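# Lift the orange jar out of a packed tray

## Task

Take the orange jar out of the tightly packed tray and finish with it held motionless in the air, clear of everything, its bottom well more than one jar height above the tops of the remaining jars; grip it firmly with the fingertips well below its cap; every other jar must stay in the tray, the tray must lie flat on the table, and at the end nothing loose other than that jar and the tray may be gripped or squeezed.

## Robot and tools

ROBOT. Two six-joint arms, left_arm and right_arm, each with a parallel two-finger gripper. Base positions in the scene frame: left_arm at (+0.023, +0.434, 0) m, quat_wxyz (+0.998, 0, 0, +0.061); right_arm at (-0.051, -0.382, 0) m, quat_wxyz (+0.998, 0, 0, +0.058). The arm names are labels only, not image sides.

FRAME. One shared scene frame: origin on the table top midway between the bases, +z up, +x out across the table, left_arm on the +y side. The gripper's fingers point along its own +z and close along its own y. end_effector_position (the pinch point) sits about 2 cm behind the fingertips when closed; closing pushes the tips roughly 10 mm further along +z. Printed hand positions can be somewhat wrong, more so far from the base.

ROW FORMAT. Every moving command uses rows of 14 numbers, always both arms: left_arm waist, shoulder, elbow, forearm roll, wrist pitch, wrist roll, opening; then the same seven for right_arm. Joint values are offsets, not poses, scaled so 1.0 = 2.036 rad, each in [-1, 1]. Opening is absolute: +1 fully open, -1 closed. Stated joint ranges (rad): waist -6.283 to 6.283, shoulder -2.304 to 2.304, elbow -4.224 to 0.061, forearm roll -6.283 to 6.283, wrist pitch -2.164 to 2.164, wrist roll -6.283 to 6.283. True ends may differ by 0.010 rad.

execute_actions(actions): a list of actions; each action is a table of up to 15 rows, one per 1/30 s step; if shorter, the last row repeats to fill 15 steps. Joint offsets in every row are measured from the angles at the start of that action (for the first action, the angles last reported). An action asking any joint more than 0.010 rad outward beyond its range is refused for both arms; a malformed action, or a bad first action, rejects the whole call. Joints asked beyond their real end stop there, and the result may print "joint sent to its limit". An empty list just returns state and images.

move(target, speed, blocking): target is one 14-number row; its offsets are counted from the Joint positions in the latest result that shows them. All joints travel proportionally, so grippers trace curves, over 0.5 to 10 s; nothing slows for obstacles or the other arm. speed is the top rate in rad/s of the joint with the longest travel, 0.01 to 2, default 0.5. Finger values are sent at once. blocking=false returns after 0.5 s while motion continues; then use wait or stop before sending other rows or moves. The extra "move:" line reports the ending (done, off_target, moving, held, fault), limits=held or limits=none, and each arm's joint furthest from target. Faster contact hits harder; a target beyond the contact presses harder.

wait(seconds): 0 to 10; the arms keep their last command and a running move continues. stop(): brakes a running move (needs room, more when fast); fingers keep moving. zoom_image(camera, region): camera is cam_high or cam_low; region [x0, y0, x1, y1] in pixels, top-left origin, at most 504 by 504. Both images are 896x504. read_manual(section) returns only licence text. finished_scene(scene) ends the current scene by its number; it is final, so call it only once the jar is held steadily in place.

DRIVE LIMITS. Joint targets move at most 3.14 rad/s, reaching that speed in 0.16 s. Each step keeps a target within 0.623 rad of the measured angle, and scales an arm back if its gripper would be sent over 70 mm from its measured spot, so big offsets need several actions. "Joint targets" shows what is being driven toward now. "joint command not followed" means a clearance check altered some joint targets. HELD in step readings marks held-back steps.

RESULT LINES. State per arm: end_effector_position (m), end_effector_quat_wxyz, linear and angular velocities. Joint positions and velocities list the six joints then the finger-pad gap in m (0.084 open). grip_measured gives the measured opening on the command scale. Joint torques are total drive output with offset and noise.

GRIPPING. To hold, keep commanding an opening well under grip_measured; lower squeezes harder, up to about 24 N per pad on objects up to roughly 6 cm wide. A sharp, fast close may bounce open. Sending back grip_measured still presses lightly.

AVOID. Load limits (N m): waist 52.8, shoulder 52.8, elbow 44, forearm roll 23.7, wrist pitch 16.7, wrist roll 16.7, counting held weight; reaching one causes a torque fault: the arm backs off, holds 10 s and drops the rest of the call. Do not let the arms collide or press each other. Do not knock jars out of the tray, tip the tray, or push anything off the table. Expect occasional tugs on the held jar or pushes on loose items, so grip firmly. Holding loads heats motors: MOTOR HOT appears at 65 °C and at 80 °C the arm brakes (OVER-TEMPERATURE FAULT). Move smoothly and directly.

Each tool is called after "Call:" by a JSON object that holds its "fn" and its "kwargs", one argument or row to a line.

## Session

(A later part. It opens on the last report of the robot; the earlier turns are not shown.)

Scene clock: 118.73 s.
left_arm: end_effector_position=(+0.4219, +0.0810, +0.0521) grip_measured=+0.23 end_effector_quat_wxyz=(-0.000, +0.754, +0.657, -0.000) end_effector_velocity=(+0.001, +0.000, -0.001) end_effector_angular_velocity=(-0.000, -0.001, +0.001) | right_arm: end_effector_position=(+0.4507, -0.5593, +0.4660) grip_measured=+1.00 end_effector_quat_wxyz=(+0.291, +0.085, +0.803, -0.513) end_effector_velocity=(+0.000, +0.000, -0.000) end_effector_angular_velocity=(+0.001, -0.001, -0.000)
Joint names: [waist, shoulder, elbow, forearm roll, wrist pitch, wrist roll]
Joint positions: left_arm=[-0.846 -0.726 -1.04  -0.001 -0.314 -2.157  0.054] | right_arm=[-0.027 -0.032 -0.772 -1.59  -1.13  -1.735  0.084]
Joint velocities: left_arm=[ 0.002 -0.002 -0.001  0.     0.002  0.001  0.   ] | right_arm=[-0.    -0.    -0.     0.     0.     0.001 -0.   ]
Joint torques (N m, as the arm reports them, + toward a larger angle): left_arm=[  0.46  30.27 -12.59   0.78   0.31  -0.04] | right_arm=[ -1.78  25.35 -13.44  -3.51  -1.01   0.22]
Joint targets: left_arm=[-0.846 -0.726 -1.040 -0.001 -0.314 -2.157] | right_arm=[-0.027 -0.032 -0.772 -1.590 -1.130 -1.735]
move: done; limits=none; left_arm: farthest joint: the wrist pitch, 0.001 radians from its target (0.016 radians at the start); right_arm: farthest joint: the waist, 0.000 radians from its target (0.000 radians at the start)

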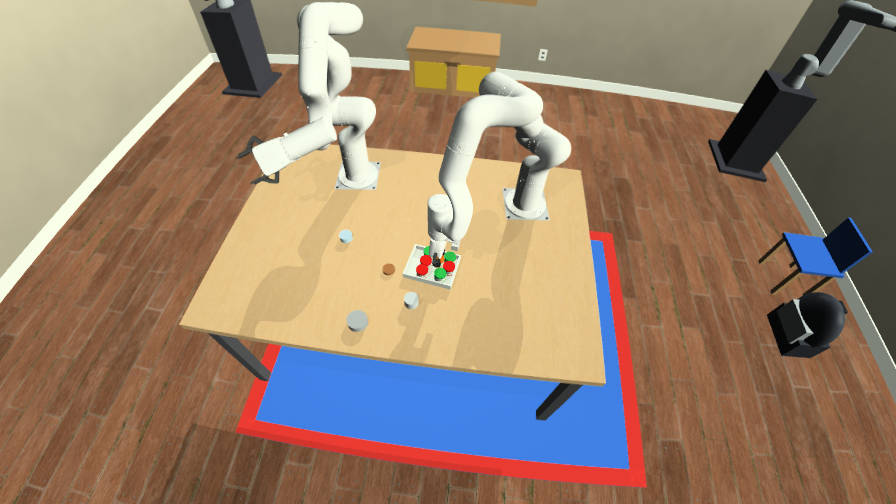

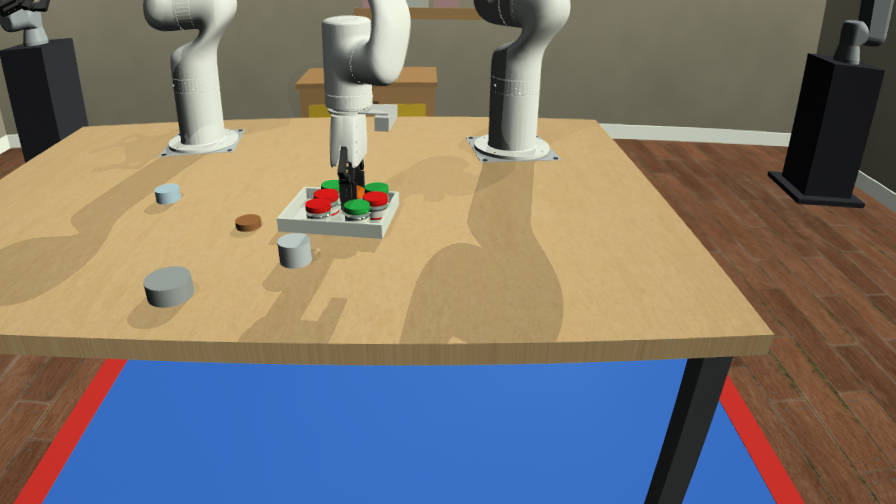

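Call:
{"fn": "move", "kwargs": {
  "target": [0,-0.0196,-0.0042,0,0.0155,0,0.16,0,0,0,0,0,0,1],
  "speed": 0.03
}}

Call:
{"fn": "zoom_image", "kwargs": {
  "camera": "cam_low",
  "region": [300, 150, 400, 230]
}}

Scene clock: 123.77 s.
left_arm: end_effector_position=(+0.4220, +0.0809, +0.0333) grip_measured=+0.15 end_effector_quat_wxyz=(+0.000, +0.754, +0.657, -0.000) end_effector_velocity=(+0.000, +0.001, -0.001) end_effector_angular_velocity=(+0.000, +0.000, +0.001) | right_arm: end_effector_position=(+0.4507, -0.5593, +0.4660) grip_measured=+1.00 end_effector_quat_wxyz=(+0.291, +0.085, +0.803, -0.513) end_effector_velocity=(-0.000, -0.000, -0.000) end_effector_angular_velocity=(-0.000, -0.000, -0.000)
Joint names: [waist, shoulder, elbow, forearm roll, wrist pitch, wrist roll]
Joint positions: left_arm=[-0.846 -0.766 -1.048 -0.001 -0.282 -2.157  0.05 ] | right_arm=[-0.027 -0.032 -0.772 -1.59  -1.13  -1.735  0.084]
Joint velocities: left_arm=[ 0.001 -0.003 -0.001 -0.     0.002  0.001 -0.   ] | right_arm=[ 0.  0.  0. -0. -0.  0.  0.]
Joint torques (N m, as the arm reports them, + toward a larger angle): left_arm=[  1.82  31.02 -12.37   0.74   0.16  -0.11] | right_arm=[ -0.47  26.41 -13.38  -3.59  -0.88   0.16]
Joint targets: left_arm=[-0.846 -0.766 -1.048 -0.001 -0.282 -2.157] | right_arm=[-0.027 -0.032 -0.772 -1.590 -1.130 -1.735]
move: done; limits=none; left_arm: farthest joint: the waist, 0.000 radians from its target (0.000 radians at the start); right_arm: farthest joint: the waist, 0.000 radians from its target (0.000 radians at the start)

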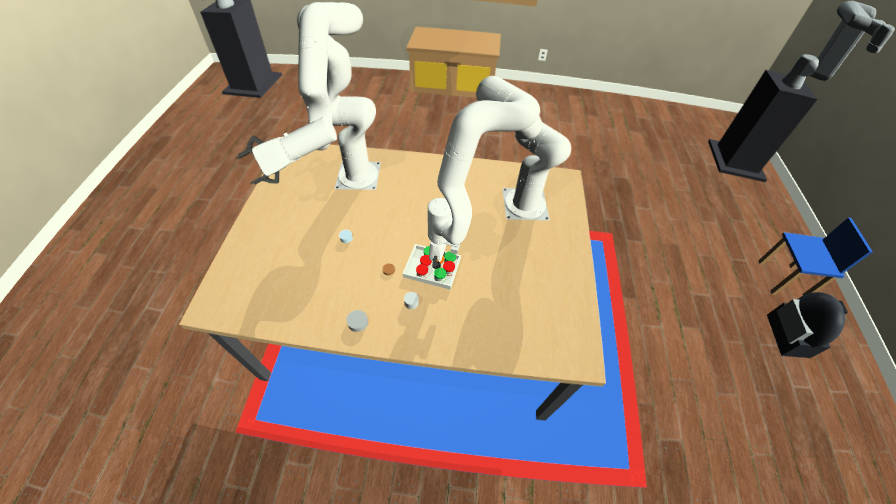

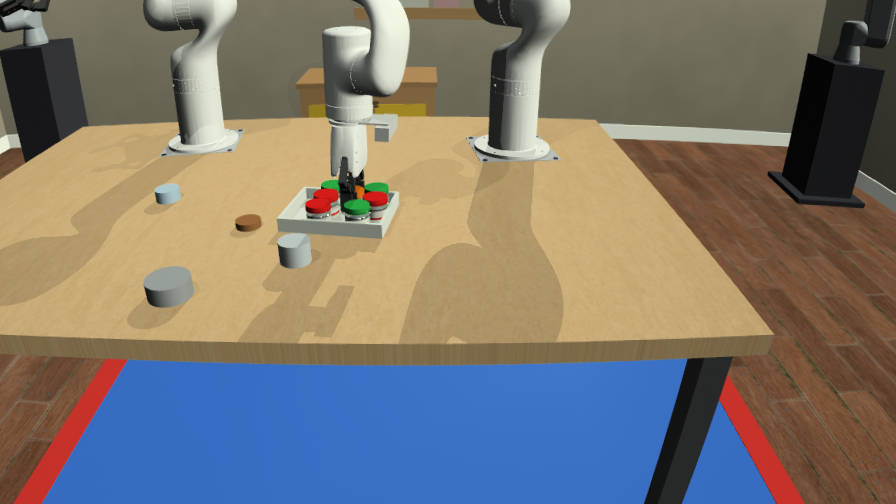

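Region (300, 150, 400, 230) of cam_low's 896x504 image, scaled by 5.040, with more detail than that image has; it fills the top 403 rows of this view, and the rest is white.

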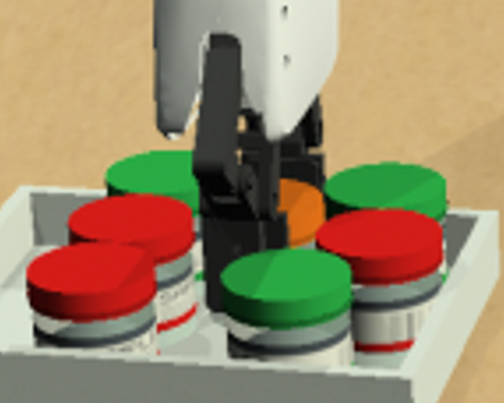

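Call:
{"fn": "execute_actions", "kwargs": {
  "actions": [
    [[0,0,0,0,0,0,0.13,0,0,0,0,0,0,1],[0,0,0,0,0,0,0.1,0,0,0,0,0,0,1],[0,0,0,0,0,0,0.07,0,0,0,0,0,0,1],[0,0,0,0,0,0,0.04,0,0,0,0,0,0,1],[0,0,0,0,0,0,0.01,0,0,0,0,0,0,1],[0,0,0,0,0,0,-0.02,0,0,0,0,0,0,1],[0,0,0,0,0,0,-0.05,0,0,0,0,0,0,1],[0,0,0,0,0,0,-0.08,0,0,0,0,0,0,1],[0,0,0,0,0,0,-0.11,0,0,0,0,0,0,1],[0,0,0,0,0,0,-0.15,0,0,0,0,0,0,1]],
    [[0,0,0,0,0,0,-1,0,0,0,0,0,0,1]]
  ]
}}

Call:
{"fn": "move", "kwargs": {
  "target": [0,0.18,0.033,0,-0.147,0,-1,0,0,0,0,0,0,1],
  "speed": 0.18
}}

Call:
{"fn": "zoom_image", "kwargs": {
  "camera": "cam_low",
  "region": [250, 60, 430, 260]
}}

Scene clock: 131.43 s.
left_arm: end_effector_position=(+0.4221, +0.0809, +0.0334) grip_measured=+0.02 end_effector_quat_wxyz=(+0.000, +0.754, +0.657, -0.000) end_effector_velocity=(+0.000, +0.000, +0.000) end_effector_angular_velocity=(-0.000, -0.000, +0.001) | right_arm: end_effector_position=(+0.4507, -0.5593, +0.4660) grip_measured=+1.00 end_effector_quat_wxyz=(+0.291, +0.085, +0.803, -0.513) end_effector_velocity=(-0.000, -0.000, +0.000) end_effector_angular_velocity=(-0.001, +0.001, -0.000)
Joint names: [waist, shoulder, elbow, forearm roll, wrist pitch, wrist roll]
Joint positions: left_arm=[-0.846 -0.766 -1.048 -0.001 -0.282 -2.157  0.045] | right_arm=[-0.027 -0.032 -0.772 -1.59  -1.13  -1.735  0.084]
Joint velocities: left_arm=[ 0.     0.     0.    -0.    -0.    -0.001  0.   ] | right_arm=[-0.     0.    -0.    -0.    -0.001 -0.001 -0.   ]
Joint torques (N m, as the arm reports them, + toward a larger angle): left_arm=[  1.12  29.48 -12.11   0.61   0.38  -0.15] | right_arm=[ -2.33  25.3  -12.58  -3.5   -0.9    0.22]
Joint targets: left_arm=[-0.846 -0.766 -1.048 -0.001 -0.282 -2.157] | right_arm=[-0.027 -0.032 -0.772 -1.590 -1.130 -1.735]
Step readings (joint positions; steps 1 to 15: 1st action; 16 to 30: 2nd action):
0: left_arm=[-0.846 -0.766 -1.048 -0.001 -0.282 -2.157] | right_arm=[-0.027 -0.032 -0.772 -1.590 -1.130 -1.735]
1: left_arm=[-0.846 -0.766 -1.048 -0.001 -0.282 -2.157] | right_arm=[-0.027 -0.032 -0.772 -1.590 -1.130 -1.735]
2: left_arm=[-0.846 -0.766 -1.048 -0.001 -0.282 -2.157] | right_arm=[-0.027 -0.032 -0.772 -1.590 -1.130 -1.735]
4: left_arm=[-0.846 -0.766 -1.048 -0.001 -0.282 -2.157] | right_arm=[-0.027 -0.032 -0.772 -1.590 -1.130 -1.735]
8: left_arm=[-0.846 -0.766 -1.048 -0.001 -0.282 -2.157] | right_arm=[-0.027 -0.032 -0.772 -1.590 -1.130 -1.735]
15: left_arm=[-0.846 -0.766 -1.048 -0.001 -0.282 -2.157] | right_arm=[-0.027 -0.032 -0.772 -1.590 -1.130 -1.735]
16: left_arm=[-0.846 -0.766 -1.048 -0.001 -0.282 -2.157] | right_arm=[-0.027 -0.032 -0.772 -1.590 -1.130 -1.735]
17: left_arm=[-0.846 -0.766 -1.048 -0.001 -0.282 -2.157] | right_arm=[-0.027 -0.032 -0.772 -1.590 -1.130 -1.735]
19: left_arm=[-0.846 -0.766 -1.048 -0.001 -0.282 -2.157] | right_arm=[-0.027 -0.032 -0.772 -1.590 -1.130 -1.735]
23: left_arm=[-0.846 -0.766 -1.048 -0.001 -0.282 -2.157] | right_arm=[-0.027 -0.032 -0.772 -1.590 -1.130 -1.735]
30: Joint positions above

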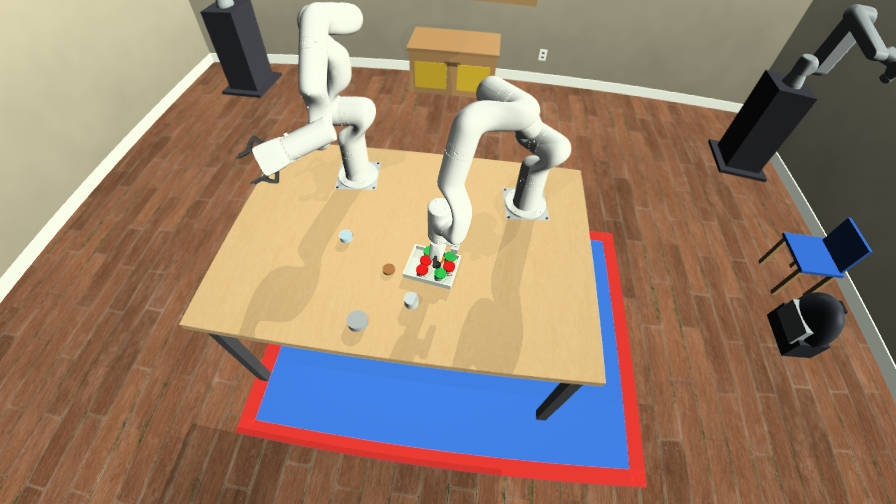

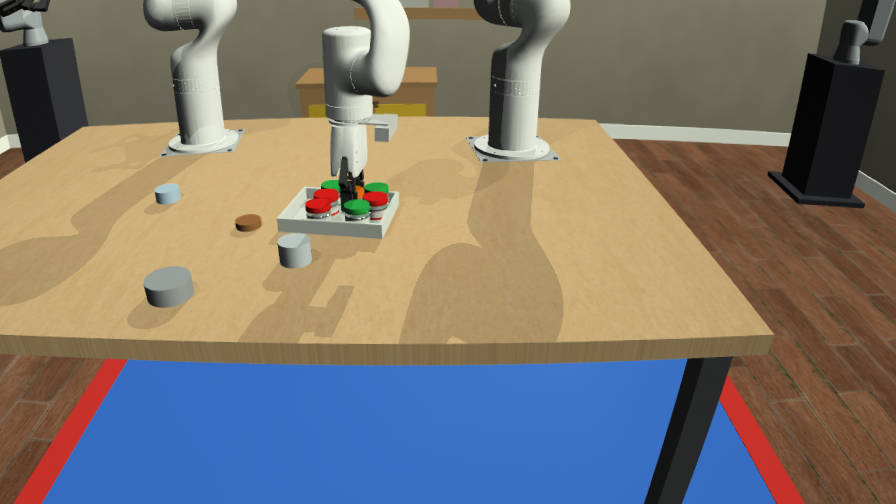

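Scene clock: 133.97 s.
left_arm: end_effector_position=(+0.4055, +0.0955, +0.2051) grip_measured=+0.02 end_effector_quat_wxyz=(-0.000, +0.754, +0.657, -0.000) end_effector_velocity=(-0.000, -0.000, +0.002) end_effector_angular_velocity=(-0.001, -0.001, +0.000) | right_arm: end_effector_position=(+0.4507, -0.5593, +0.4660) grip_measured=+1.00 end_effector_quat_wxyz=(+0.291, +0.085, +0.803, -0.513) end_effector_velocity=(-0.000, -0.000, +0.000) end_effector_angular_velocity=(-0.000, +0.000, +0.000)
Joint names: [waist, shoulder, elbow, forearm roll, wrist pitch, wrist roll]
Joint positions: left_arm=[-0.846 -0.4   -0.981 -0.001 -0.581 -2.157  0.045] | right_arm=[-0.027 -0.032 -0.772 -1.59  -1.13  -1.735  0.084]
Joint velocities: left_arm=[-0.001  0.003  0.    -0.001 -0.002 -0.001 -0.   ] | right_arm=[ 0.     0.    -0.    -0.    -0.    -0.001 -0.   ]
Joint torques (N m, as the arm reports them, + toward a larger angle): left_arm=[  0.79  24.92 -17.39   0.94   0.19   0.01] | right_arm=[ -3.13  26.8  -13.56  -3.32  -0.92   0.13]
Joint targets: left_arm=[-0.846 -0.399 -0.981 -0.001 -0.582 -2.157] | right_arm=[-0.027 -0.032 -0.772 -1.590 -1.130 -1.735]
move: done; limits=none; left_arm: farthest joint: the waist, 0.000 radians from its target (0.000 radians at the start); right_arm: farthest joint: the waist, 0.000 radians from its target (0.000 radians at the start)

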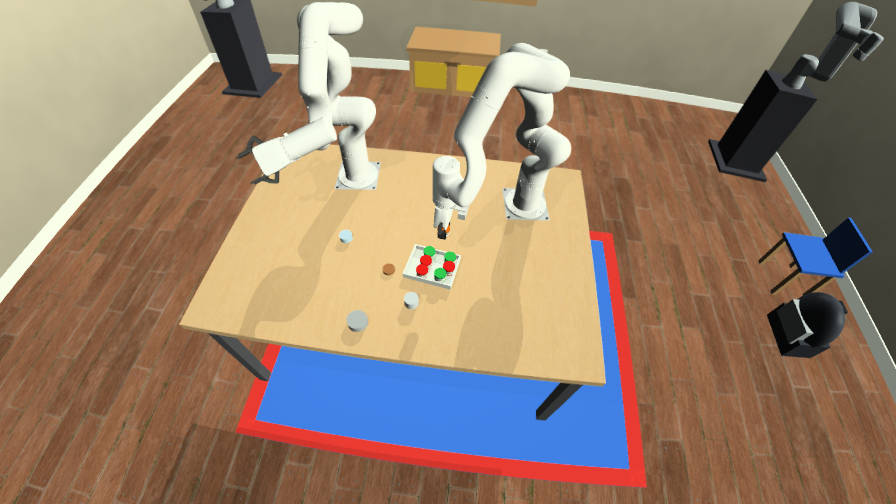

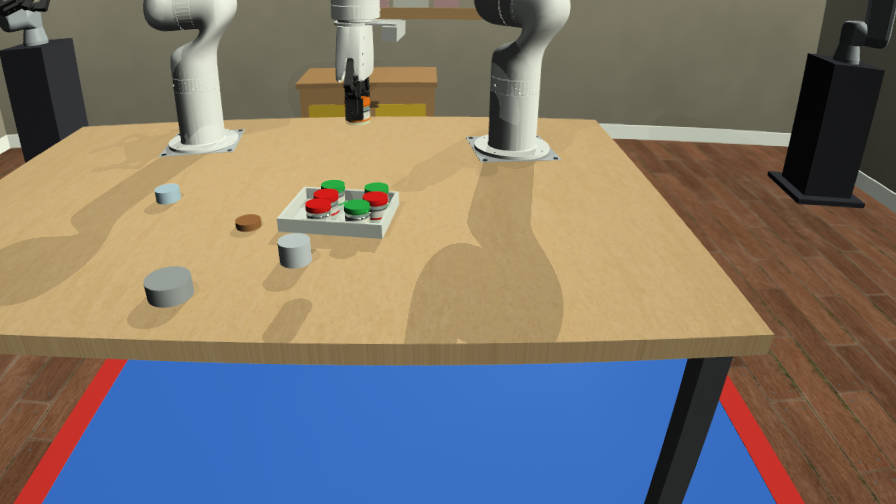

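Region (250, 60, 430, 260) of cam_low's 896x504 image, scaled by 2.520, with more detail than that image has; it fills the left 454 columns of this view, and the rest is white.

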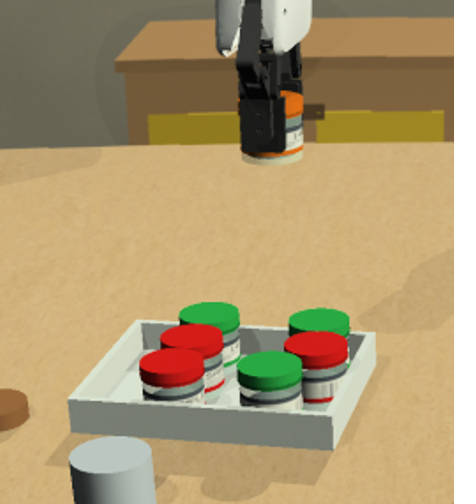

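Call:
{"fn": "finished_scene", "kwargs": {
  "scene": 2
}}

The scene is finished: the task was done.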